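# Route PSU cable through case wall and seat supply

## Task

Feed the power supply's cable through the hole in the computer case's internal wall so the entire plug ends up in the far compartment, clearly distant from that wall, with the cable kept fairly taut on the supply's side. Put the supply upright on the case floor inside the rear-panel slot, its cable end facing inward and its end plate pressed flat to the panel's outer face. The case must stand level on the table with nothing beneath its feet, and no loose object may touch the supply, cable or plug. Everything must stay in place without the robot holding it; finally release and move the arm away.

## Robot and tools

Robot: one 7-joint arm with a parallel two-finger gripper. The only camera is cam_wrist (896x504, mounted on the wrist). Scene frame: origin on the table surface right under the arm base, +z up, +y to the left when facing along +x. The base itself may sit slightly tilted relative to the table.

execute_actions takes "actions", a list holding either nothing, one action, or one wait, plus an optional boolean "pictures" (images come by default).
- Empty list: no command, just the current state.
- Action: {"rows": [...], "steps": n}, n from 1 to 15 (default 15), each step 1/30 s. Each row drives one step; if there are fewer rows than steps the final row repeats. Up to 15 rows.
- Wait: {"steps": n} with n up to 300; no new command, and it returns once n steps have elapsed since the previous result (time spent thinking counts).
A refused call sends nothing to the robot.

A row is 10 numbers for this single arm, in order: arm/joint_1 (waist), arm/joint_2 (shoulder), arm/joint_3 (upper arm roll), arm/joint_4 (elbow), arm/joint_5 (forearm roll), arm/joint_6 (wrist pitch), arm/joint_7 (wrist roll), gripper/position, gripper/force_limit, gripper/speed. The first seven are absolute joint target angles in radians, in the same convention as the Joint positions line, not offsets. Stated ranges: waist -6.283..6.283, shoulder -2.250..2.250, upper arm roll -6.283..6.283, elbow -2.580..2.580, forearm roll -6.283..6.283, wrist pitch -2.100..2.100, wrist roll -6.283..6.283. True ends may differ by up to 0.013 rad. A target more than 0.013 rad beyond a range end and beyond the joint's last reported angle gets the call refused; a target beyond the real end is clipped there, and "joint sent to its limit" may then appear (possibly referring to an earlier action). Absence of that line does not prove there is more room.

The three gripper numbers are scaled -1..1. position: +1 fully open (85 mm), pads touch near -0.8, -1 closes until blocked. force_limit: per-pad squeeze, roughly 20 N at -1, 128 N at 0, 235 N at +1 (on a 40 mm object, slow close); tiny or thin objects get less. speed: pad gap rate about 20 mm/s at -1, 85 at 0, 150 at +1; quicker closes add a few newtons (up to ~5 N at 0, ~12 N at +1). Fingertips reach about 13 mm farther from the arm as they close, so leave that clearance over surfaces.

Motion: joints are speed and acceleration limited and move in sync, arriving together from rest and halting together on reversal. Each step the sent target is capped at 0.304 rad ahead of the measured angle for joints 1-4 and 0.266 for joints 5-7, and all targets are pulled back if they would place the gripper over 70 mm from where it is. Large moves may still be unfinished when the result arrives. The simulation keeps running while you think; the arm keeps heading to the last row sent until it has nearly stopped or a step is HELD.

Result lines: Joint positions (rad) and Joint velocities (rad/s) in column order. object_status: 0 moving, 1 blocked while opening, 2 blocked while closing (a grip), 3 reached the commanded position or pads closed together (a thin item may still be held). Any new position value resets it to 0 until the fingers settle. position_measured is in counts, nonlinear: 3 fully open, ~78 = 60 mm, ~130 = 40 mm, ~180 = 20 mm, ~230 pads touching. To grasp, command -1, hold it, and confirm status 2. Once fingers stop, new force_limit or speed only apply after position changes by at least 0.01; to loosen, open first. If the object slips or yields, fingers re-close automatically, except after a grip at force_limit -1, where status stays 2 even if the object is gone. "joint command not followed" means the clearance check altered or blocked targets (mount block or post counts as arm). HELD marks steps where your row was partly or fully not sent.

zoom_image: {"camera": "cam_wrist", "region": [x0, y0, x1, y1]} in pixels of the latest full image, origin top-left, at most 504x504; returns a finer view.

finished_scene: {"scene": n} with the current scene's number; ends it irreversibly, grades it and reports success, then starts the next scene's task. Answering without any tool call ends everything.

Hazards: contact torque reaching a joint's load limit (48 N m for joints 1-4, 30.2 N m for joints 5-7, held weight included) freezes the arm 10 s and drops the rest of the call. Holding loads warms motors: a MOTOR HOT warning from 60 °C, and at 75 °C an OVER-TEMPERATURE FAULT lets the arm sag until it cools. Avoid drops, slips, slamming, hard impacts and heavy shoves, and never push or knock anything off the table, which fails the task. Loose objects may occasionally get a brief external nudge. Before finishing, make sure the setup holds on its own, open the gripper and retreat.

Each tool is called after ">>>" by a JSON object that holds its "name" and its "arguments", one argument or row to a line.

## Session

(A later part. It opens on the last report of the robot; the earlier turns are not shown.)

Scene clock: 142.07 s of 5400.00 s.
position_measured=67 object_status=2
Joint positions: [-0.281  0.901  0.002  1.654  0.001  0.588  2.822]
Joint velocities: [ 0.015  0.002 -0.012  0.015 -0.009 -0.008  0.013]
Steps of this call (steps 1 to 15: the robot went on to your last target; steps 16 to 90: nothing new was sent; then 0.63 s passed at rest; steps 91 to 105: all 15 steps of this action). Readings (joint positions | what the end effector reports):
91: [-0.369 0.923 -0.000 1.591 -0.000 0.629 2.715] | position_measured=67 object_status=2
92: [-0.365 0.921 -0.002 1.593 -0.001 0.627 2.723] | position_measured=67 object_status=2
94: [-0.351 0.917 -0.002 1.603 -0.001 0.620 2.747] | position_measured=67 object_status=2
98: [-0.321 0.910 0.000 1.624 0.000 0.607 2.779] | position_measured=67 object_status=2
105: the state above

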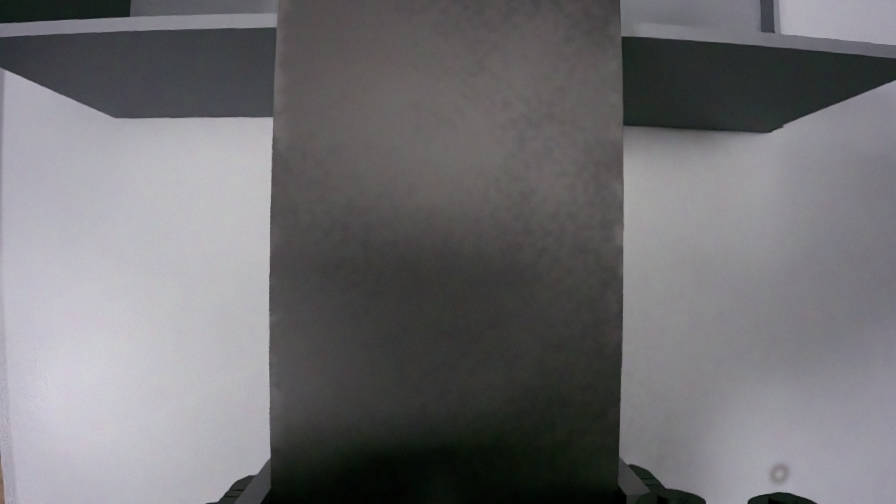

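>>> {"name": "execute_actions", "arguments": {
  "actions": [
    {"rows":[[-0.211,0.89,0,1.684,0,0.568,2.885,-1,0,0]],"steps":10}
  ],
  "pictures": false
}}

>>> {"name": "execute_actions", "arguments": {
  "actions": [
    {"rows":[[-0.142,0.8826,0,1.705,0,0.554,2.95,-1,0,0]],"steps":12}
  ]
}}

>>> {"name": "execute_actions", "arguments": {
  "actions": [
    {"rows":[[-0.142,0.886,0,1.705,0,0.551,2.95,-1,0,0],[-0.142,0.89,0,1.705,0,0.547,2.95,-1,0,0],[-0.142,0.894,0,1.705,0,0.543,2.95,-1,0,0],[-0.142,0.898,0,1.705,0,0.539,2.95,-1,0,0],[-0.142,0.902,0,1.7045,0,0.535,2.95,-1,0,0],[-0.142,0.906,0,1.7045,0,0.531,2.95,-1,0,0]],"steps":12}
  ]
}}

Scene clock: 146.33 s of 5400.00 s.
position_measured=67 object_status=2
Joint positions: [-0.213  0.891  0.002  1.685  0.     0.568  2.885]
Joint velocities: [ 0.015 -0.007 -0.04  -0.005 -0.017 -0.01   0.003]
Steps of this call (steps 1 to 15: the robot went on to your last target; steps 16 to 90: nothing new was sent; then 0.93 s passed at rest; steps 91 to 100: all 10 steps of this action). Readings (joint positions | what the end effector reports):
91: [-0.278 0.900 -0.000 1.655 -0.000 0.587 2.822] | position_measured=67 object_status=2
92: [-0.272 0.899 -0.002 1.657 -0.001 0.585 2.827] | position_measured=67 object_status=2
94: [-0.245 0.895 -0.005 1.667 -0.002 0.578 2.850] | position_measured=67 object_status=2
98: [-0.214 0.891 0.004 1.684 0.002 0.569 2.884] | position_measured=67 object_status=2
100: the state above

Scene clock: 146.73 s of 5400.00 s.
position_measured=67 object_status=2
Joint positions: [-0.143  0.884  0.     1.707 -0.     0.555  2.95 ]
Joint velocities: [ 0.012 -0.001 -0.009  0.    -0.002 -0.001  0.001]
Steps of this call (steps 1 to 12: all 12 steps of this action). Readings (joint positions | what the end effector reports):
1: [-0.211 0.891 0.000 1.685 -0.000 0.568 2.885] | position_measured=67 object_status=2
2: [-0.205 0.890 -0.002 1.686 -0.001 0.567 2.889] | position_measured=67 object_status=2
4: [-0.178 0.887 -0.006 1.694 -0.003 0.562 2.913] | position_measured=67 object_status=2
8: [-0.146 0.884 0.003 1.707 0.001 0.556 2.949] | position_measured=67 object_status=2
12: the state above

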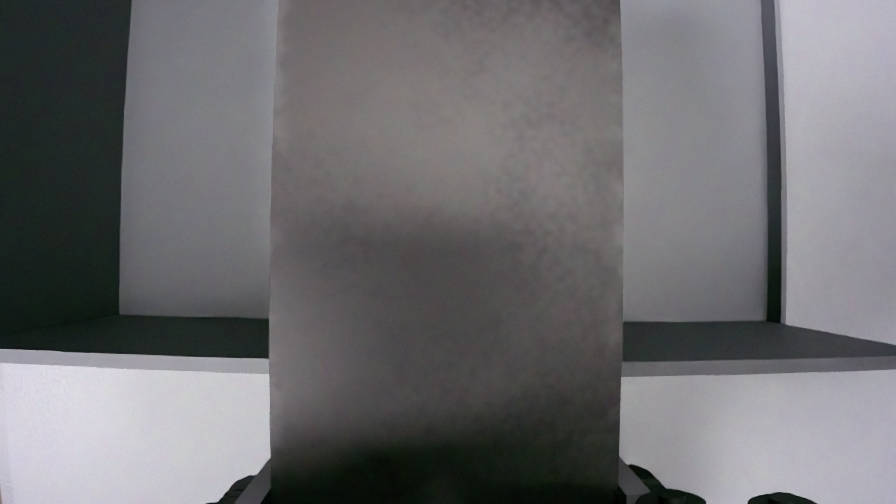

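Scene clock: 147.13 s of 5400.00 s.
position_measured=67 object_status=2
Joint positions: [-0.142  0.907 -0.     1.707 -0.001  0.533  2.95 ]
Joint velocities: [ 0.     0.003 -0.    -0.001 -0.    -0.001  0.001]
Steps of this call (steps 1 to 12: all 12 steps of this action). Readings (joint positions | what the end effector reports):
1: [-0.143 0.885 0.000 1.707 -0.000 0.555 2.950] | position_measured=67 object_status=2
2: [-0.143 0.887 -0.000 1.707 -0.000 0.553 2.950] | position_measured=67 object_status=2
4: [-0.143 0.895 -0.000 1.707 -0.000 0.546 2.950] | position_measured=67 object_status=2
8: [-0.142 0.907 -0.001 1.707 -0.000 0.533 2.950] | position_measured=67 object_status=2
12: the state above

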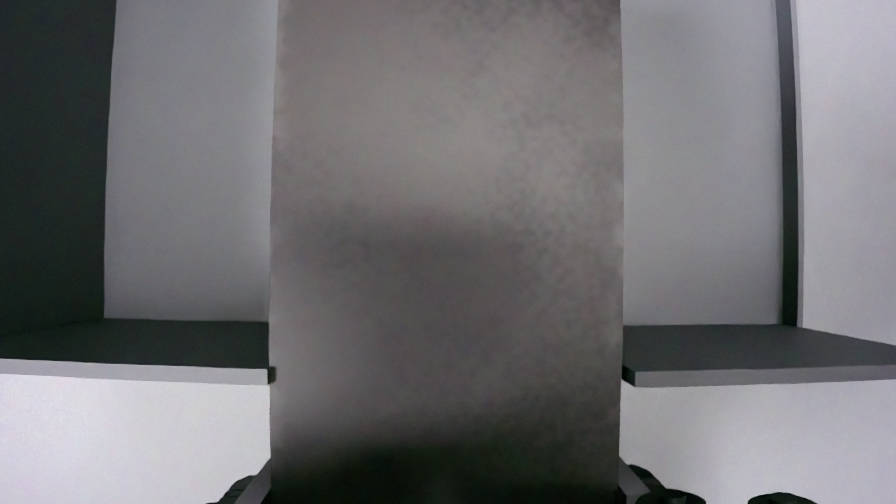

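The supply is rubbing the far slot edge, so I'll shift it back 2 mm, lower it, release and survey.

>>> {"name": "execute_actions", "arguments": {
  "actions": [
    {"rows":[[-0.142,0.906,0,1.711,0,0.525,2.95,-1,0,0],[-0.142,0.908,0,1.713,0,0.521,2.95,-1,0,0],[-0.142,0.911,0,1.713,0,0.518,2.95,-1,0,0]],"steps":10}
  ],
  "pictures": false
}}

>>> {"name": "execute_actions", "arguments": {
  "actions": [
    {"rows":[[-0.142,0.909,0,1.713,0,0.52,2.95,1,0,0]],"steps":10}
  ]
}}

>>> {"name": "execute_actions", "arguments": {
  "actions": [
    {"rows":[[-0.142,0.7,0,1.683,0,0.759,2.95,1,0,0]],"steps":12}
  ],
  "pictures": false
}}

>>> {"name": "execute_actions", "arguments": {
  "actions": [
    {"rows":[[0.275,0.5,0,1.5,0,1.1416,3.36,1,0,0]]}
  ],
  "pictures": false
}}

>>> {"name": "execute_actions", "arguments": {
  "actions": [
    {"steps":18}
  ]
}}

Scene clock: 153.13 s of 5400.00 s.
position_measured=67 object_status=2
Joint positions: [-0.142  0.91  -0.     1.714 -0.     0.519  2.95 ]
Joint velocities: [ 0.     0.     0.001 -0.     0.    -0.001 -0.001]
Steps of this call (steps 1 to 15: the robot went on to your last target; steps 16 to 90: nothing new was sent; then 2.67 s passed at rest; steps 91 to 100: all 10 steps of this action). Readings (joint positions | what the end effector reports):
91: [-0.142 0.907 -0.000 1.707 -0.000 0.532 2.950] | position_measured=67 object_status=2
92: [-0.142 0.907 -0.000 1.711 -0.000 0.527 2.950] | position_measured=67 object_status=2
94: [-0.142 0.911 -0.001 1.713 -0.000 0.520 2.950] | position_measured=67 object_status=2
98: [-0.142 0.910 -0.000 1.714 -0.000 0.519 2.950] | position_measured=67 object_status=2
100: the state above

Scene clock: 153.47 s of 5400.00 s.
position_measured=13 object_status=0
Joint positions: [-0.142  0.909  0.     1.713  0.     0.52   2.95 ]
Joint velocities: [-0.    -0.003  0.    -0.    -0.    -0.    -0.001]
Steps of this call (steps 1 to 10: all 10 steps of this action). Readings (joint positions | what the end effector reports):
1: [-0.142 0.910 -0.000 1.714 -0.000 0.519 2.950] | position_measured=67 object_status=0
2: [-0.142 0.910 -0.000 1.714 0.000 0.520 2.950] | position_measured=66 object_status=0
4: [-0.142 0.910 -0.000 1.714 0.000 0.520 2.950] | position_measured=56 object_status=0
8: [-0.142 0.909 0.000 1.713 0.000 0.520 2.950] | position_measured=27 object_status=0
10: the state above

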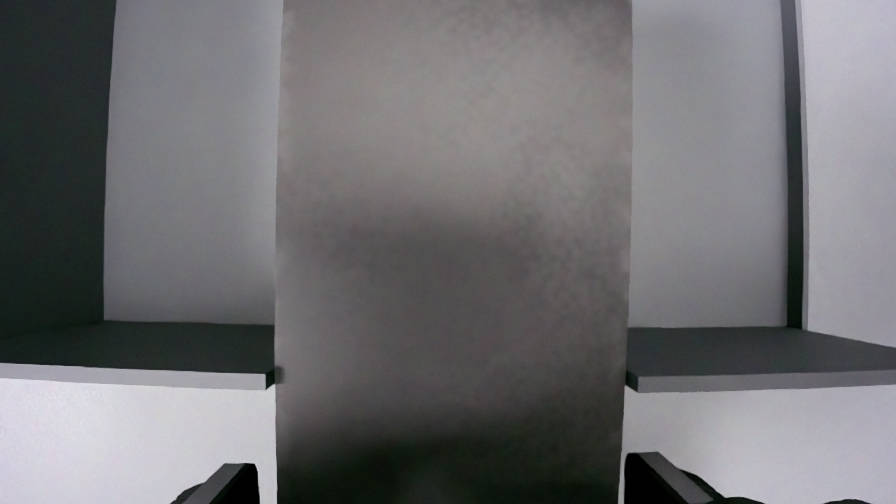

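Scene clock: 153.87 s of 5400.00 s.
position_measured=3 object_status=3
Joint positions: [-0.142  0.708  0.     1.682  0.     0.754  2.95 ]
Joint velocities: [ 0.001 -0.13   0.001 -0.023 -0.     0.194  0.001]
Steps of this call (steps 1 to 12: all 12 steps of this action). Readings (joint positions | what the end effector reports):
1: [-0.142 0.908 -0.000 1.713 0.000 0.521 2.950] | position_measured=8 object_status=0
2: [-0.142 0.903 -0.000 1.713 -0.000 0.526 2.950] | position_measured=6 object_status=0
4: [-0.142 0.875 -0.000 1.710 -0.000 0.555 2.950] | position_measured=4 object_status=0
8: [-0.142 0.768 -0.000 1.693 -0.000 0.677 2.950] | position_measured=3 object_status=0
12: the state above

Scene clock: 154.37 s of 5400.00 s.
position_measured=3 object_status=3
Joint positions: [ 0.182  0.542 -0.001  1.537 -0.     1.05   3.257]
Joint velocities: [ 0.806 -0.36   0.005 -0.325  0.002  0.785  0.89 ]
Steps of this call (steps 1 to 15: all 15 steps of this action). Readings (joint positions | what the end effector reports):
1: [-0.141 0.705 -0.000 1.682 -0.000 0.758 2.950] | position_measured=3 object_status=3
2: [-0.135 0.700 -0.001 1.679 -0.001 0.764 2.954] | position_measured=3 object_status=3
4: [-0.106 0.681 -0.003 1.665 -0.001 0.787 2.976] | position_measured=3 object_status=3
8: [-0.006 0.626 -0.002 1.614 -0.000 0.871 3.061] | position_measured=3 object_status=3
15: the state above

Scene clock: 154.97 s of 5400.00 s.
position_measured=3 object_status=3
Joint positions: [0.275 0.5   0.    1.5   0.    1.142 3.36 ]
Joint velocities: [ 0.003  0.     0.001  0.    -0.001  0.001  0.001]
Steps of this call (steps 1 to 18: the robot went on to your last target). Readings (joint positions | what the end effector reports):
1: [0.208 0.530 -0.000 1.526 -0.000 1.076 3.286] | position_measured=3 object_status=3
2: [0.231 0.520 0.001 1.517 0.001 1.099 3.313] | position_measured=3 object_status=3
4: [0.259 0.506 0.003 1.504 0.001 1.131 3.348] | position_measured=3 object_status=3
8: [0.270 0.501 0.001 1.500 0.000 1.141 3.360] | position_measured=3 object_status=3
18: the state above

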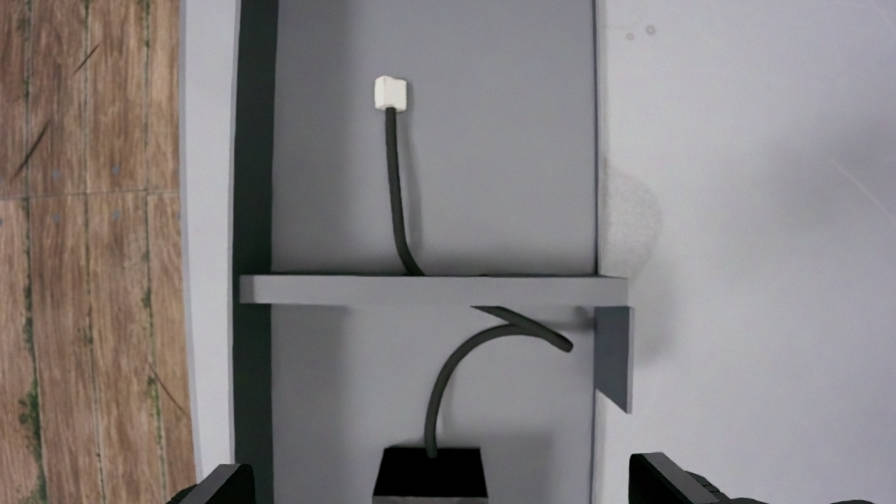

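>>> {"name": "execute_actions", "arguments": {
  "actions": [
    {"rows":[[0.397,0.86,0,1.506,0,0.7756,3.576,0,-0.6,0]]}
  ],
  "pictures": false
}}

>>> {"name": "execute_actions", "arguments": {
  "actions": [
    {"steps":6}
  ]
}}

>>> {"name": "execute_actions", "arguments": {
  "actions": [
    {"rows":[[0.397,1.0354,0,1.5077,0,0.5985,3.576,0,-0.6,0]]}
  ],
  "pictures": false
}}

>>> {"name": "execute_actions", "arguments": {
  "actions": [
    {"rows":[[0.397,1.0354,0,1.5077,0,0.5985,3.576,-1,-0.6,0]]}
  ]
}}

Scene clock: 160.27 s of 5400.00 s.
position_measured=95 object_status=0
Joint positions: [0.385 0.824 0.    1.505 0.    0.815 3.556]
Joint velocities: [ 0.172  0.546  0.012  0.033  0.005 -0.649  0.341]
Steps of this call (steps 1 to 15: the robot went on to your last target; steps 16 to 90: nothing new was sent; then 1.80 s passed at rest; steps 91 to 105: all 15 steps of this action). Readings (joint positions | what the end effector reports):
91: [0.275 0.501 -0.000 1.500 -0.000 1.141 3.360] | position_measured=3 object_status=0
92: [0.278 0.506 -0.001 1.499 -0.000 1.137 3.363] | position_measured=4 object_status=0
94: [0.289 0.534 -0.001 1.499 -0.001 1.116 3.381] | position_measured=14 object_status=0
98: [0.326 0.640 -0.000 1.501 -0.000 1.022 3.446] | position_measured=43 object_status=0
105: the state above

Scene clock: 160.47 s of 5400.00 s.
position_measured=127 object_status=0
Joint positions: [0.396 0.857 0.    1.506 0.    0.776 3.576]
Joint velocities: [ 0.011  0.029 -0.006 -0.008 -0.002 -0.003  0.001]
Steps of this call (steps 1 to 6: the robot went on to your last target). Readings (joint positions | what the end effector reports):
1: [0.390 0.839 0.001 1.506 0.000 0.796 3.565] | position_measured=103 object_status=0
2: [0.393 0.849 0.001 1.507 0.000 0.784 3.572] | position_measured=110 object_status=0
4: [0.395 0.855 0.001 1.507 0.000 0.776 3.576] | position_measured=123 object_status=0
6: the state above

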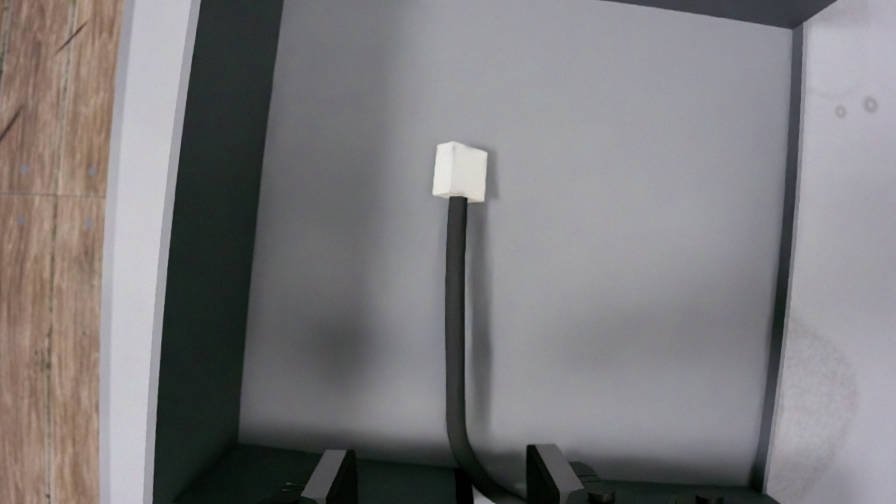

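Scene clock: 160.97 s of 5400.00 s.
position_measured=128 object_status=3
Joint positions: [ 0.397  1.033 -0.     1.508  0.     0.599  3.576]
Joint velocities: [-0.     0.022  0.001 -0.006 -0.    -0.001 -0.001]
Steps of this call (steps 1 to 15: all 15 steps of this action). Readings (joint positions | what the end effector reports):
1: [0.396 0.859 0.000 1.506 -0.000 0.775 3.576] | position_measured=128 object_status=0
2: [0.396 0.864 0.000 1.505 -0.000 0.771 3.576] | position_measured=128 object_status=0
4: [0.397 0.893 0.000 1.505 0.000 0.745 3.576] | position_measured=128 object_status=0
8: [0.397 0.993 -0.000 1.507 0.000 0.644 3.576] | position_measured=128 object_status=0
15: the state above

Scene clock: 161.47 s of 5400.00 s.
position_measured=219 object_status=0
Joint positions: [0.397 1.035 0.    1.508 0.    0.599 3.576]
Joint velocities: [ 0.001  0.002  0.003  0.001  0.001 -0.     0.   ]
Steps of this call (steps 1 to 15: all 15 steps of this action). Readings (joint positions | what the end effector reports):
1: [0.397 1.034 0.000 1.508 0.000 0.598 3.576] | position_measured=128 object_status=0
2: [0.397 1.034 0.000 1.508 0.000 0.598 3.576] | position_measured=130 object_status=0
4: [0.397 1.035 0.000 1.508 0.000 0.599 3.576] | position_measured=140 object_status=0
8: [0.397 1.035 -0.000 1.508 0.000 0.599 3.576] | position_measured=168 object_status=0
15: the state above

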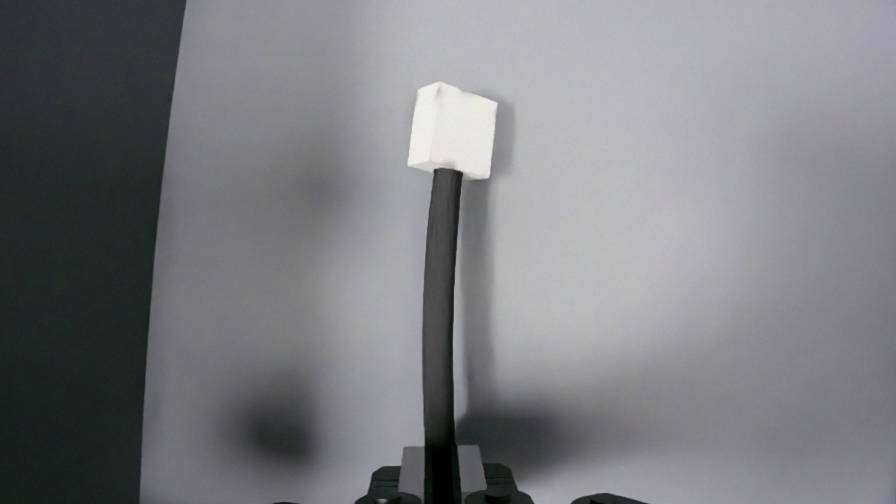

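>>> {"name": "execute_actions", "arguments": {
  "actions": [
    {"rows":[[0.397,1.0354,0,1.5077,0,0.5985,3.576,-0.55,-0.6,0],[0.397,1.0354,0,1.5077,0,0.5985,3.576,-0.55,-0.6,0],[0.397,1.0354,0,1.5077,0,0.5985,3.576,-0.55,-0.6,0],[0.397,1.045,0,1.506,0,0.5906,3.576,-0.55,-0.6,0]],"steps":9}
  ],
  "pictures": false
}}

>>> {"name": "execute_actions", "arguments": {
  "actions": [
    {"rows":[[0.397,1.045,0,1.506,0,0.5906,3.576,-1,-0.4,0]],"steps":12}
  ],
  "pictures": false
}}

>>> {"name": "execute_actions", "arguments": {
  "actions": [
    {"rows":[[0.465,1.025,0,1.42,0,0.697,2.6,-1,-0.4,0]]}
  ],
  "pictures": false
}}

>>> {"name": "execute_actions", "arguments": {
  "actions": [
    {"steps":15}
  ]
}}

>>> {"name": "execute_actions", "arguments": {
  "actions": [
    {"rows":[[0.544,1.037,0,1.3057,0,0.799,2.32,-1,-0.4,0]]}
  ]
}}

Scene clock: 166.43 s of 5400.00 s.
position_measured=199 object_status=0
Joint positions: [ 0.397  1.045 -0.     1.506 -0.     0.591  3.576]
Joint velocities: [-0.001  0.002 -0.    -0.004  0.    -0.002 -0.001]
Steps of this call (steps 1 to 15: the robot went on to your last target; steps 16 to 90: nothing new was sent; then 1.67 s passed at rest; steps 91 to 99: all 9 steps of this action). Readings (joint positions | what the end effector reports):
91: [0.397 1.036 0.000 1.508 0.000 0.599 3.576] | position_measured=221 object_status=0
92: [0.397 1.036 0.000 1.508 0.000 0.599 3.576] | position_measured=220 object_status=0
94: [0.397 1.037 0.000 1.508 0.000 0.598 3.576] | position_measured=210 object_status=0
98: [0.397 1.045 -0.000 1.506 -0.000 0.591 3.576] | position_measured=199 object_status=0
99: the state above

Scene clock: 166.83 s of 5400.00 s.
position_measured=218 object_status=2
Joint positions: [0.397 1.045 0.    1.506 0.    0.591 3.576]
Joint velocities: [ 0.     0.     0.001 -0.    -0.001 -0.    -0.001]
Steps of this call (steps 1 to 12: all 12 steps of this action). Readings (joint positions | what the end effector reports):
1: [0.397 1.045 -0.000 1.506 0.000 0.591 3.576] | position_measured=199 object_status=0
2: [0.397 1.045 0.000 1.506 0.000 0.591 3.576] | position_measured=200 object_status=0
4: [0.397 1.045 0.000 1.506 0.000 0.591 3.576] | position_measured=210 object_status=0
8: [0.397 1.045 0.000 1.506 0.000 0.591 3.576] | position_measured=218 object_status=0
12: the state above

Scene clock: 167.33 s of 5400.00 s.
position_measured=218 object_status=2
Joint positions: [ 0.459  1.027  0.     1.427 -0.     0.689  3.075]
Joint velocities: [ 0.036 -0.008 -0.003 -0.042 -0.001  0.055 -1.216]
Steps of this call (steps 1 to 15: all 15 steps of this action). Readings (joint positions | what the end effector reports):
1: [0.398 1.045 0.000 1.506 0.000 0.591 3.575] | position_measured=218 object_status=2
2: [0.401 1.045 -0.001 1.503 -0.000 0.595 3.567] | position_measured=218 object_status=2
4: [0.414 1.041 -0.002 1.488 -0.000 0.614 3.519] | position_measured=218 object_status=2
8: [0.441 1.032 0.001 1.450 0.000 0.660 3.360] | position_measured=218 object_status=2
15: the state above

Scene clock: 167.83 s of 5400.00 s.
position_measured=218 object_status=2
Joint positions: [ 0.465  1.026 -0.     1.421 -0.     0.698  2.6  ]
Joint velocities: [ 0.     0.    -0.    -0.    -0.001 -0.    -0.009]
Steps of this call (steps 1 to 15: the robot went on to your last target). Readings (joint positions | what the end effector reports):
1: [0.460 1.026 -0.000 1.426 -0.000 0.691 3.035] | position_measured=218 object_status=2
2: [0.461 1.026 -0.000 1.425 -0.000 0.692 2.994] | position_measured=218 object_status=2
4: [0.462 1.026 -0.000 1.423 -0.000 0.694 2.913] | position_measured=218 object_status=2
8: [0.464 1.026 -0.000 1.422 -0.000 0.696 2.750] | position_measured=218 object_status=2
15: the state above

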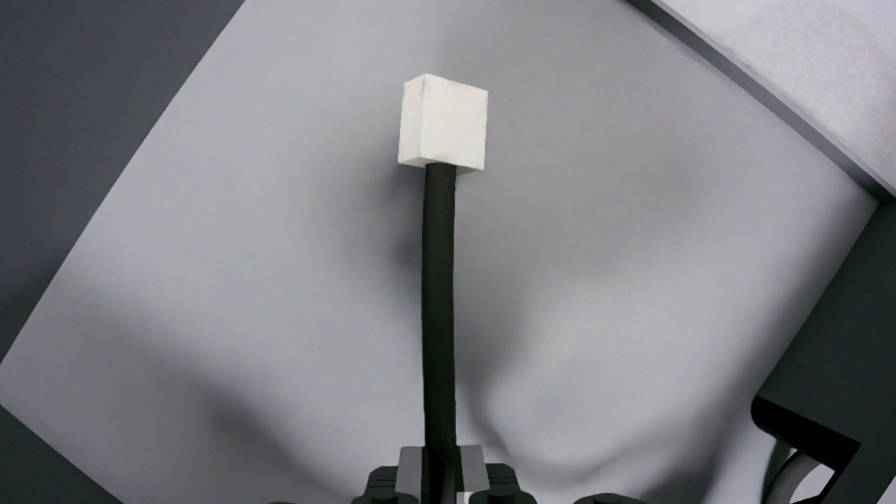

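Scene clock: 168.33 s of 5400.00 s.
position_measured=218 object_status=2
Joint positions: [ 0.543  1.037 -0.     1.306 -0.     0.799  2.32 ]
Joint velocities: [ 0.009  0.008 -0.004 -0.001 -0.001  0.002  0.001]
Steps of this call (steps 1 to 15: all 15 steps of this action). Readings (joint positions | what the end effector reports):
1: [0.465 1.026 -0.000 1.420 -0.000 0.698 2.599] | position_measured=218 object_status=2
2: [0.469 1.027 -0.001 1.417 -0.000 0.702 2.591] | position_measured=218 object_status=2
4: [0.484 1.030 -0.002 1.396 -0.001 0.720 2.543] | position_measured=218 object_status=2
8: [0.527 1.036 -0.000 1.332 0.000 0.776 2.385] | position_measured=218 object_status=2
15: the state above

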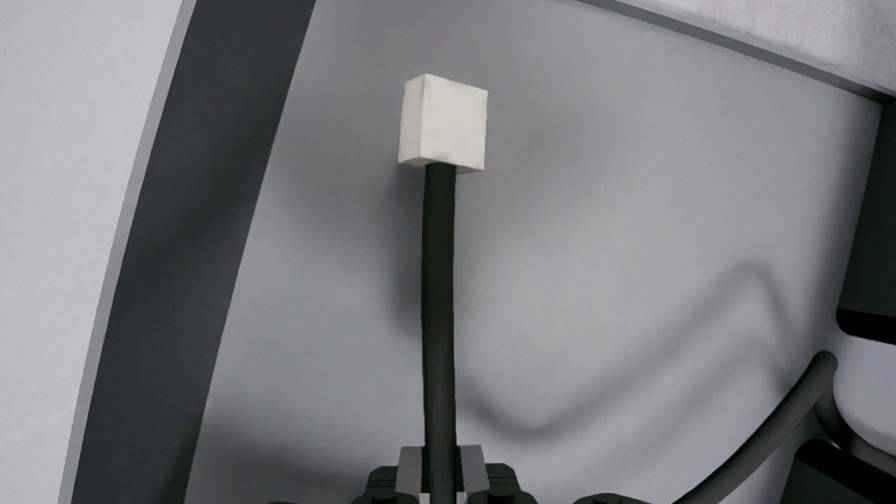

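>>> {"name": "execute_actions", "arguments": {
  "actions": [
    {"rows":[[0.544,1.09,0,1.301,0,0.75,2.32,-1,-0.4,0]],"steps":10}
  ],
  "pictures": false
}}

>>> {"name": "execute_actions", "arguments": {
  "actions": [
    {"rows":[[0.544,1.09,0,1.301,0,0.75,2.32,-0.5,-0.4,-0.5]],"steps":12}
  ],
  "pictures": false
}}

>>> {"name": "execute_actions", "arguments": {
  "actions": [
    {"rows":[[0.544,0.82,0,1.28,0,1.04,2.5,-0.5,-0.4,0]]}
  ]
}}

>>> {"name": "execute_actions", "arguments": {
  "actions": [
    {"rows":[[0.011,0.6,0,1.6486,0,0.893,3.103,1,0,0.5]]}
  ]
}}

>>> {"name": "execute_actions", "arguments": {
  "actions": [
    {"steps":20}
  ]
}}

Scene clock: 173.07 s of 5400.00 s.
position_measured=218 object_status=2
Joint positions: [ 0.544  1.089 -0.     1.302 -0.     0.75   2.32 ]
Joint velocities: [ 0.     0.009  0.002 -0.008  0.001 -0.002 -0.   ]
Steps of this call (steps 1 to 15: the robot went on to your last target; steps 16 to 90: nothing new was sent; then 1.40 s passed at rest; steps 91 to 100: all 10 steps of this action). Readings (joint positions | what the end effector reports):
91: [0.544 1.039 -0.000 1.306 -0.000 0.799 2.320] | position_measured=218 object_status=2
92: [0.544 1.044 -0.000 1.305 -0.000 0.795 2.320] | position_measured=218 object_status=2
94: [0.544 1.069 -0.000 1.302 -0.000 0.772 2.320] | position_measured=218 object_status=2
98: [0.544 1.089 -0.000 1.303 -0.000 0.751 2.320] | position_measured=218 object_status=2
100: the state above

Scene clock: 173.47 s of 5400.00 s.
position_measured=192 object_status=0
Joint positions: [ 0.544  1.09  -0.     1.301 -0.     0.75   2.32 ]
Joint velocities: [ 0.    -0.    -0.001 -0.     0.     0.    -0.   ]
Steps of this call (steps 1 to 12: all 12 steps of this action). Readings (joint positions | what the end effector reports):
1: [0.544 1.090 -0.000 1.302 -0.000 0.750 2.320] | position_measured=218 object_status=0
2: [0.544 1.090 -0.000 1.302 -0.000 0.750 2.320] | position_measured=218 object_status=0
4: [0.544 1.090 -0.000 1.302 -0.000 0.750 2.320] | position_measured=211 object_status=0
8: [0.544 1.090 -0.000 1.301 -0.000 0.750 2.320] | position_measured=195 object_status=0
12: the state above

Scene clock: 173.97 s of 5400.00 s.
position_measured=192 object_status=3
Joint positions: [0.544 0.826 0.    1.278 0.    1.038 2.499]
Joint velocities: [ 0.002 -0.069  0.002 -0.01   0.     0.096  0.058]
Steps of this call (steps 1 to 15: all 15 steps of this action). Readings (joint positions | what the end effector reports):
1: [0.544 1.089 -0.000 1.301 -0.000 0.751 2.320] | position_measured=192 object_status=0
2: [0.544 1.084 -0.000 1.302 -0.000 0.755 2.323] | position_measured=192 object_status=0
4: [0.544 1.057 -0.000 1.301 -0.000 0.781 2.340] | position_measured=192 object_status=0
8: [0.544 0.956 -0.001 1.293 -0.000 0.888 2.407] | position_measured=192 object_status=3
15: the state above

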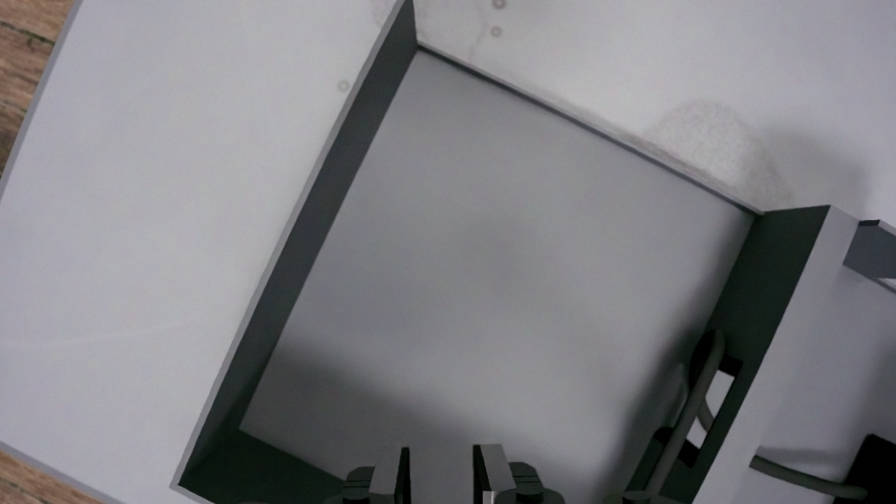

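Scene clock: 174.47 s of 5400.00 s.
position_measured=65 object_status=0
Joint positions: [0.208 0.663 0.001 1.539 0.    0.934 2.793]
Joint velocities: [-0.878 -0.276 -0.003  0.485 -0.002 -0.184  0.969]
Steps of this call (steps 1 to 15: all 15 steps of this action). Readings (joint positions | what the end effector reports):
1: [0.543 0.823 0.000 1.279 0.000 1.039 2.500] | position_measured=192 object_status=0
2: [0.537 0.819 0.002 1.285 0.001 1.037 2.504] | position_measured=190 object_status=0
4: [0.509 0.797 0.003 1.311 0.002 1.025 2.526] | position_measured=176 object_status=0
8: [0.406 0.734 0.001 1.408 0.000 0.983 2.613] | position_measured=137 object_status=0
15: the state above

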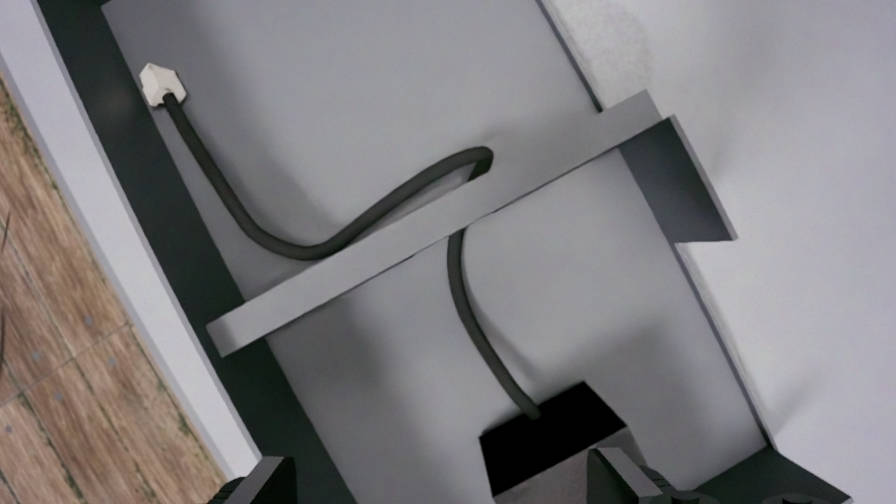

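Scene clock: 175.13 s of 5400.00 s.
position_measured=3 object_status=3
Joint positions: [ 0.011  0.6   -0.     1.649 -0.     0.893  3.103]
Joint velocities: [-0.004 -0.001 -0.001  0.     0.001  0.001  0.001]
Steps of this call (steps 1 to 20: the robot went on to your last target). Readings (joint positions | what the end effector reports):
1: [0.178 0.653 0.000 1.555 0.000 0.927 2.828] | position_measured=54 object_status=0
2: [0.150 0.644 -0.000 1.571 -0.000 0.922 2.867] | position_measured=44 object_status=0
4: [0.102 0.629 -0.001 1.598 -0.000 0.911 2.947] | position_measured=23 object_status=0
8: [0.027 0.605 -0.003 1.642 -0.001 0.896 3.084] | position_measured=5 object_status=0
20: the state above

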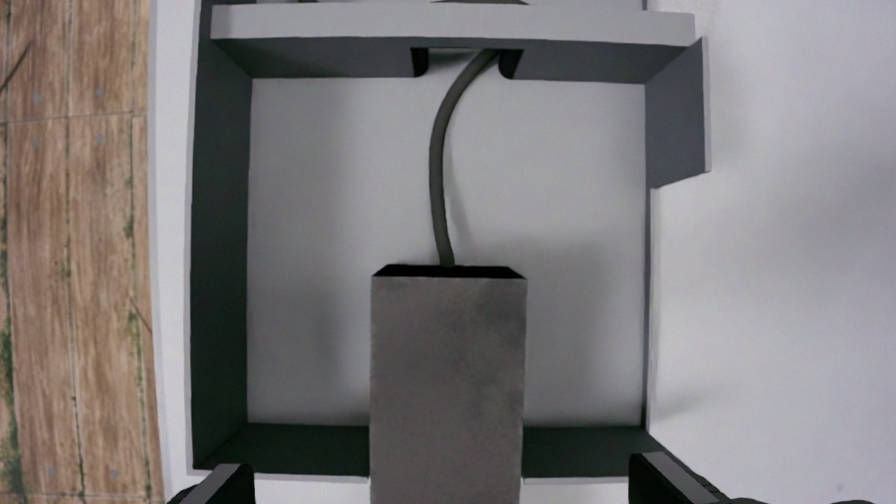

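>>> {"name": "execute_actions", "arguments": {
  "actions": [
    {"rows":[[0.011,0.72,0,1.715,0,0.7066,-0.039,1,0,0]]}
  ],
  "pictures": false
}}

>>> {"name": "execute_actions", "arguments": {
  "actions": [
    {"steps":72}
  ]
}}

>>> {"name": "execute_actions", "arguments": {
  "actions": [
    {"rows":[[0.011,0.8967,0,1.7374,0,0.5075,-0.039,1,0,0]]}
  ]
}}

>>> {"name": "execute_actions", "arguments": {
  "actions": [
    {"rows":[[0.011,0.8967,0,1.7374,0,0.5075,-0.039,-1,-0.4,0]]}
  ]
}}

Scene clock: 180.77 s of 5400.00 s.
position_measured=3 object_status=3
Joint positions: [ 0.011  0.71  -0.     1.71   0.     0.721  2.602]
Joint velocities: [-0.     0.063 -0.001  0.033  0.    -0.094 -1.214]
Steps of this call (steps 1 to 15: the robot went on to your last target; steps 16 to 90: nothing new was sent; then 2.13 s passed at rest; steps 91 to 105: all 15 steps of this action). Readings (joint positions | what the end effector reports):
91: [0.011 0.601 0.000 1.649 0.000 0.892 3.102] | position_measured=3 object_status=3
92: [0.011 0.605 0.000 1.651 0.000 0.886 3.094] | position_measured=3 object_status=3
94: [0.011 0.629 0.000 1.662 0.000 0.852 3.046] | position_measured=3 object_status=3
98: [0.011 0.678 -0.000 1.692 -0.000 0.772 2.887] | position_measured=3 object_status=3
105: the state above

Scene clock: 183.17 s of 5400.00 s.
position_measured=3 object_status=3
Joint positions: [ 0.011  0.72   0.     1.715 -0.     0.707 -0.039]
Joint velocities: [-0.    -0.     0.     0.    -0.     0.001  0.002]
Steps of this call (steps 1 to 72: the robot went on to your last target). Readings (joint positions | what the end effector reports):
1: [0.011 0.712 -0.000 1.711 0.000 0.718 2.562] | position_measured=3 object_status=3
2: [0.011 0.713 -0.000 1.712 0.000 0.716 2.521] | position_measured=3 object_status=3
4: [0.011 0.716 -0.000 1.713 0.000 0.713 2.440] | position_measured=3 object_status=3
8: [0.011 0.718 0.000 1.714 0.000 0.709 2.277] | position_measured=3 object_status=3
72: the state above

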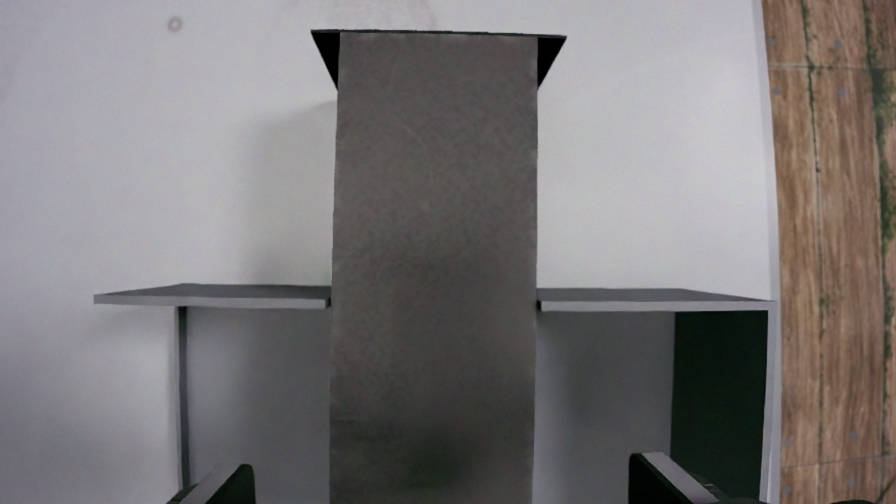

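Scene clock: 183.67 s of 5400.00 s.
position_measured=3 object_status=3
Joint positions: [ 0.011  0.894 -0.     1.738  0.     0.508 -0.039]
Joint velocities: [ 0.001  0.025  0.001 -0.003 -0.    -0.002 -0.001]
Steps of this call (steps 1 to 15: all 15 steps of this action). Readings (joint positions | what the end effector reports):
1: [0.011 0.721 0.000 1.715 -0.000 0.706 -0.039] | position_measured=3 object_status=3
2: [0.011 0.726 0.000 1.715 -0.000 0.701 -0.039] | position_measured=3 object_status=3
4: [0.011 0.754 0.000 1.718 -0.000 0.672 -0.039] | position_measured=3 object_status=3
8: [0.011 0.854 -0.000 1.731 0.000 0.559 -0.039] | position_measured=3 object_status=3
15: the state above

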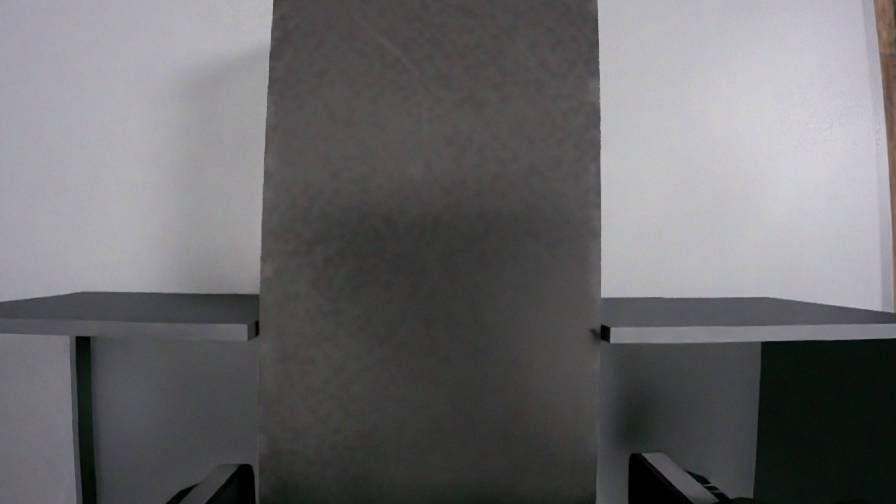

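Scene clock: 184.17 s of 5400.00 s.
position_measured=66 object_status=0
Joint positions: [ 0.011  0.896  0.     1.739  0.     0.509 -0.039]
Joint velocities: [-0.    -0.     0.001  0.    -0.001  0.    -0.001]
Steps of this call (steps 1 to 15: all 15 steps of this action). Readings (joint positions | what the end effector reports):
1: [0.011 0.895 -0.000 1.737 0.000 0.508 -0.039] | position_measured=3 object_status=0
2: [0.011 0.895 0.000 1.737 0.000 0.508 -0.039] | position_measured=4 object_status=0
4: [0.011 0.896 -0.000 1.737 0.000 0.508 -0.039] | position_measured=14 object_status=0
8: [0.011 0.896 0.000 1.738 0.000 0.508 -0.039] | position_measured=43 object_status=0
15: the state above

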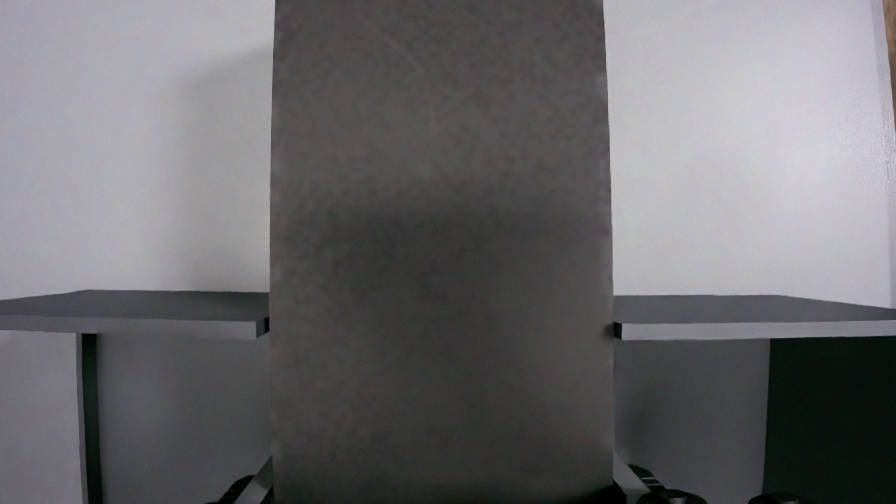

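>>> {"name": "execute_actions", "arguments": {
  "actions": [
    {"rows":[[0.011,0.89,0,1.745,0,0.5066,-0.049,-1,-0.4,0],[0.011,0.89,0,1.745,0,0.5066,-0.049,-1,-0.4,0],[0.011,0.89,0,1.745,0,0.5066,-0.049,-1,-0.4,0],[0.095,0.892,0,1.7395,0,0.51,0.035,-1,-0.4,0]],"steps":13}
  ],
  "pictures": false
}}

>>> {"name": "execute_actions", "arguments": {
  "actions": [
    {"rows":[[0.173,0.897,0,1.7228,0,0.522,0.113,-1,-0.4,0]]}
  ]
}}

Scene clock: 189.70 s of 5400.00 s.
position_measured=66 object_status=2
Joint positions: [ 0.09   0.893 -0.001  1.74  -0.001  0.51   0.035]
Joint velocities: [ 0.03   0.001 -0.02   0.001 -0.003  0.002  0.005]
Steps of this call (steps 1 to 15: the robot went on to your last target; steps 16 to 90: nothing new was sent; then 2.10 s passed at rest; steps 91 to 103: all 13 steps of this action). Readings (joint positions | what the end effector reports):
91: [0.011 0.895 0.000 1.740 0.000 0.509 -0.040] | position_measured=66 object_status=2
92: [0.011 0.892 0.000 1.744 0.000 0.507 -0.045] | position_measured=66 object_status=2
94: [0.012 0.893 0.000 1.746 0.000 0.506 -0.049] | position_measured=66 object_status=2
98: [0.063 0.894 -0.007 1.742 -0.003 0.508 -0.002] | position_measured=66 object_status=2
103: the state above

Scene clock: 190.20 s of 5400.00 s.
position_measured=66 object_status=2
Joint positions: [ 0.17   0.899 -0.003  1.724 -0.002  0.522  0.113]
Joint velocities: [ 0.005  0.001 -0.002 -0.    -0.     0.    -0.   ]
Steps of this call (steps 1 to 15: all 15 steps of this action). Readings (joint positions | what the end effector reports):
1: [0.092 0.894 -0.002 1.740 -0.001 0.510 0.035] | position_measured=66 object_status=2
2: [0.098 0.894 -0.004 1.739 -0.002 0.511 0.040] | position_measured=66 object_status=2
4: [0.126 0.897 -0.008 1.734 -0.003 0.515 0.065] | position_measured=66 object_status=2
8: [0.166 0.898 -0.000 1.724 -0.001 0.522 0.112] | position_measured=66 object_status=2
15: the state above

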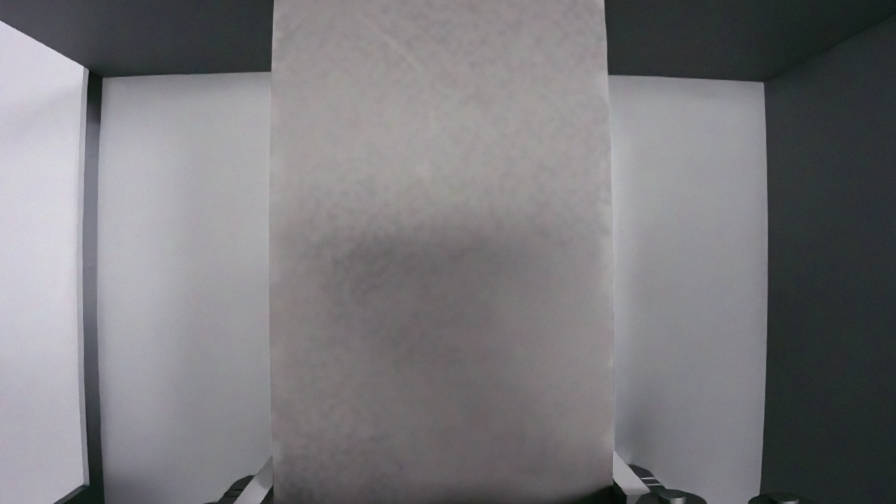

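>>> {"name": "execute_actions", "arguments": {
  "actions": [
    {"rows":[[0.177,0.898,0,1.7215,0,0.522,0.117,-1,-0.4,0],[0.181,0.899,0,1.72,0,0.523,0.121,-1,-0.4,0],[0.185,0.9,0,1.7185,0,0.523,0.125,-1,-0.4,0],[0.189,0.901,0,1.717,0,0.524,0.129,-1,-0.4,0],[0.193,0.902,0,1.716,0,0.524,0.133,-1,-0.4,0],[0.197,0.903,0,1.715,0,0.524,0.137,-1,-0.4,0]]}
  ]
}}

>>> {"name": "execute_actions", "arguments": {
  "actions": [
    {"rows":[[0.195,0.903,0,1.715,0,0.524,0.137,1,-0.4,0]],"steps":10}
  ],
  "pictures": false
}}

>>> {"name": "execute_actions", "arguments": {
  "actions": [
    {"rows":[[0.13,0.7,0,1.7,0,0.7416,0.07,1,-0.4,0]]}
  ]
}}

Scene clock: 195.10 s of 5400.00 s.
position_measured=66 object_status=2
Joint positions: [ 0.193  0.903 -0.006  1.716 -0.004  0.525  0.137]
Joint velocities: [ 0.002  0.001 -0.    -0.    -0.     0.002  0.001]
Steps of this call (steps 1 to 15: the robot went on to your last target; steps 16 to 90: nothing new was sent; then 1.40 s passed at rest; steps 91 to 105: all 15 steps of this action). Readings (joint positions | what the end effector reports):
91: [0.172 0.899 -0.003 1.723 -0.002 0.522 0.114] | position_measured=66 object_status=2
92: [0.175 0.900 -0.005 1.722 -0.003 0.523 0.116] | position_measured=66 object_status=2
94: [0.182 0.902 -0.005 1.720 -0.003 0.524 0.124] | position_measured=66 object_status=2
98: [0.192 0.903 -0.005 1.716 -0.003 0.525 0.137] | position_measured=66 object_status=2
105: the state above

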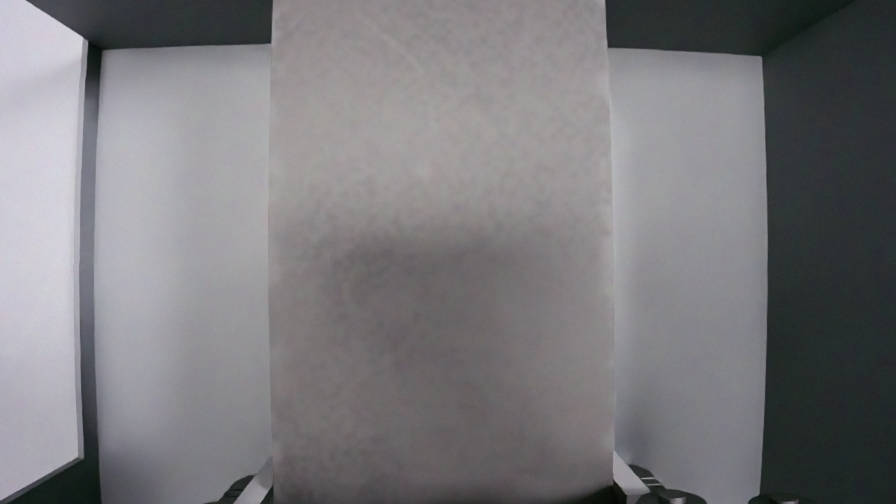

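Scene clock: 195.43 s of 5400.00 s.
position_measured=12 object_status=0
Joint positions: [0.195 0.903 0.    1.715 0.    0.524 0.137]
Joint velocities: [ 0.002 -0.001 -0.001 -0.    -0.    -0.     0.   ]
Steps of this call (steps 1 to 10: all 10 steps of this action). Readings (joint positions | what the end effector reports):
1: [0.192 0.903 -0.005 1.716 -0.003 0.525 0.137] | position_measured=66 object_status=0
2: [0.191 0.904 -0.004 1.716 -0.003 0.524 0.137] | position_measured=66 object_status=0
4: [0.193 0.903 -0.001 1.715 -0.000 0.524 0.137] | position_measured=55 object_status=0
8: [0.195 0.903 0.000 1.715 0.000 0.524 0.137] | position_measured=26 object_status=0
10: the state above

Scene clock: 195.93 s of 5400.00 s.
position_measured=3 object_status=3
Joint positions: [ 0.131  0.704 -0.     1.7   -0.     0.742  0.07 ]
Joint velocities: [-0.011 -0.031  0.006  0.007  0.001  0.004 -0.001]
Steps of this call (steps 1 to 15: all 15 steps of this action). Readings (joint positions | what the end effector reports):
1: [0.194 0.902 0.000 1.715 0.000 0.525 0.137] | position_measured=8 object_status=0
2: [0.193 0.897 0.000 1.715 0.000 0.530 0.135] | position_measured=5 object_status=0
4: [0.184 0.869 0.001 1.714 0.000 0.557 0.127] | position_measured=4 object_status=0
8: [0.150 0.763 0.000 1.705 -0.000 0.670 0.092] | position_measured=3 object_status=0
15: the state above

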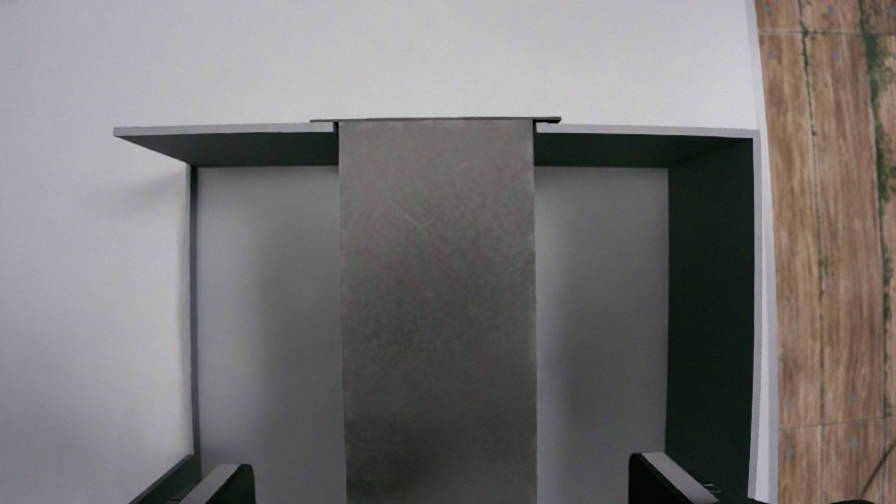

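>>> {"name": "execute_actions", "arguments": {
  "actions": [
    {"rows":[[-0.135,0.75,0,1.7,0,0.6916,-0.18,0.5,-0.4,0]]}
  ],
  "pictures": false
}}

>>> {"name": "execute_actions", "arguments": {
  "actions": [
    {"rows":[[-0.135,0.925,0,1.713,0,0.504,-0.18,0.5,-0.4,0]]}
  ],
  "pictures": false
}}

>>> {"name": "execute_actions", "arguments": {
  "actions": [
    {"rows":[[-0.131,0.925,0,1.713,0,0.504,-0.178,0.5,-0.4,0],[-0.127,0.925,0,1.713,0,0.504,-0.176,0.5,-0.4,0],[-0.123,0.925,0,1.713,0,0.504,-0.174,0.5,-0.4,0],[-0.119,0.925,0,1.713,0,0.504,-0.173,0.5,-0.4,0],[-0.115,0.925,0,1.713,0,0.504,-0.172,0.5,-0.4,0],[-0.111,0.925,0,1.713,0,0.504,-0.172,0.5,-0.4,0],[-0.107,0.925,0,1.713,0,0.504,-0.172,0.5,-0.4,0],[-0.103,0.925,0,1.713,0,0.504,-0.172,0.5,-0.4,0],[-0.099,0.925,0,1.713,0,0.504,-0.172,0.5,-0.4,0],[-0.096,0.925,0,1.713,0,0.504,-0.172,0.5,-0.4,0]]}
  ],
  "pictures": false
}}

Scene clock: 207.37 s of 5400.00 s.
position_measured=66 object_status=0
Joint positions: [-0.128  0.749 -0.003  1.7   -0.001  0.692 -0.179]
Joint velocities: [-0.038  0.005  0.035  0.001  0.016 -0.005 -0.027]
Steps of this call (steps 1 to 15: the robot went on to your last target; steps 16 to 90: nothing new was sent; then 7.93 s passed at rest; steps 91 to 105: all 15 steps of this action). Readings (joint positions | what the end effector reports):
91: [0.129 0.700 0.000 1.700 0.000 0.742 0.069] | position_measured=3 object_status=0
92: [0.123 0.701 0.002 1.700 0.001 0.741 0.065] | position_measured=4 object_status=0
94: [0.094 0.706 0.003 1.700 0.001 0.736 0.042] | position_measured=14 object_status=0
98: [-0.016 0.727 0.001 1.699 0.000 0.715 -0.061] | position_measured=43 object_status=0
105: the state above

Scene clock: 207.87 s of 5400.00 s.
position_measured=66 object_status=3
Joint positions: [-0.135  0.922 -0.     1.713 -0.     0.504 -0.18 ]
Joint velocities: [-0.001  0.024  0.    -0.003  0.001 -0.002 -0.001]
Steps of this call (steps 1 to 15: all 15 steps of this action). Readings (joint positions | what the end effector reports):
1: [-0.129 0.750 -0.001 1.700 -0.000 0.691 -0.180] | position_measured=66 object_status=0
2: [-0.130 0.756 -0.001 1.700 -0.000 0.686 -0.180] | position_measured=66 object_status=0
4: [-0.132 0.784 -0.000 1.701 -0.000 0.659 -0.180] | position_measured=66 object_status=0
8: [-0.134 0.883 -0.000 1.710 -0.000 0.551 -0.180] | position_measured=66 object_status=3
15: the state above

Scene clock: 208.37 s of 5400.00 s.
position_measured=66 object_status=3
Joint positions: [-0.1    0.925 -0.004  1.713 -0.002  0.504 -0.172]
Joint velocities: [ 0.002  0.    -0.003 -0.    -0.001 -0.     0.002]
Steps of this call (steps 1 to 15: all 15 steps of this action). Readings (joint positions | what the end effector reports):
1: [-0.134 0.923 -0.000 1.713 -0.000 0.504 -0.180] | position_measured=66 object_status=3
2: [-0.131 0.924 -0.001 1.713 -0.000 0.504 -0.178] | position_measured=66 object_status=3
4: [-0.123 0.924 -0.000 1.713 -0.000 0.504 -0.175] | position_measured=66 object_status=3
8: [-0.108 0.925 -0.000 1.713 0.000 0.504 -0.172] | position_measured=66 object_status=3
15: the state above


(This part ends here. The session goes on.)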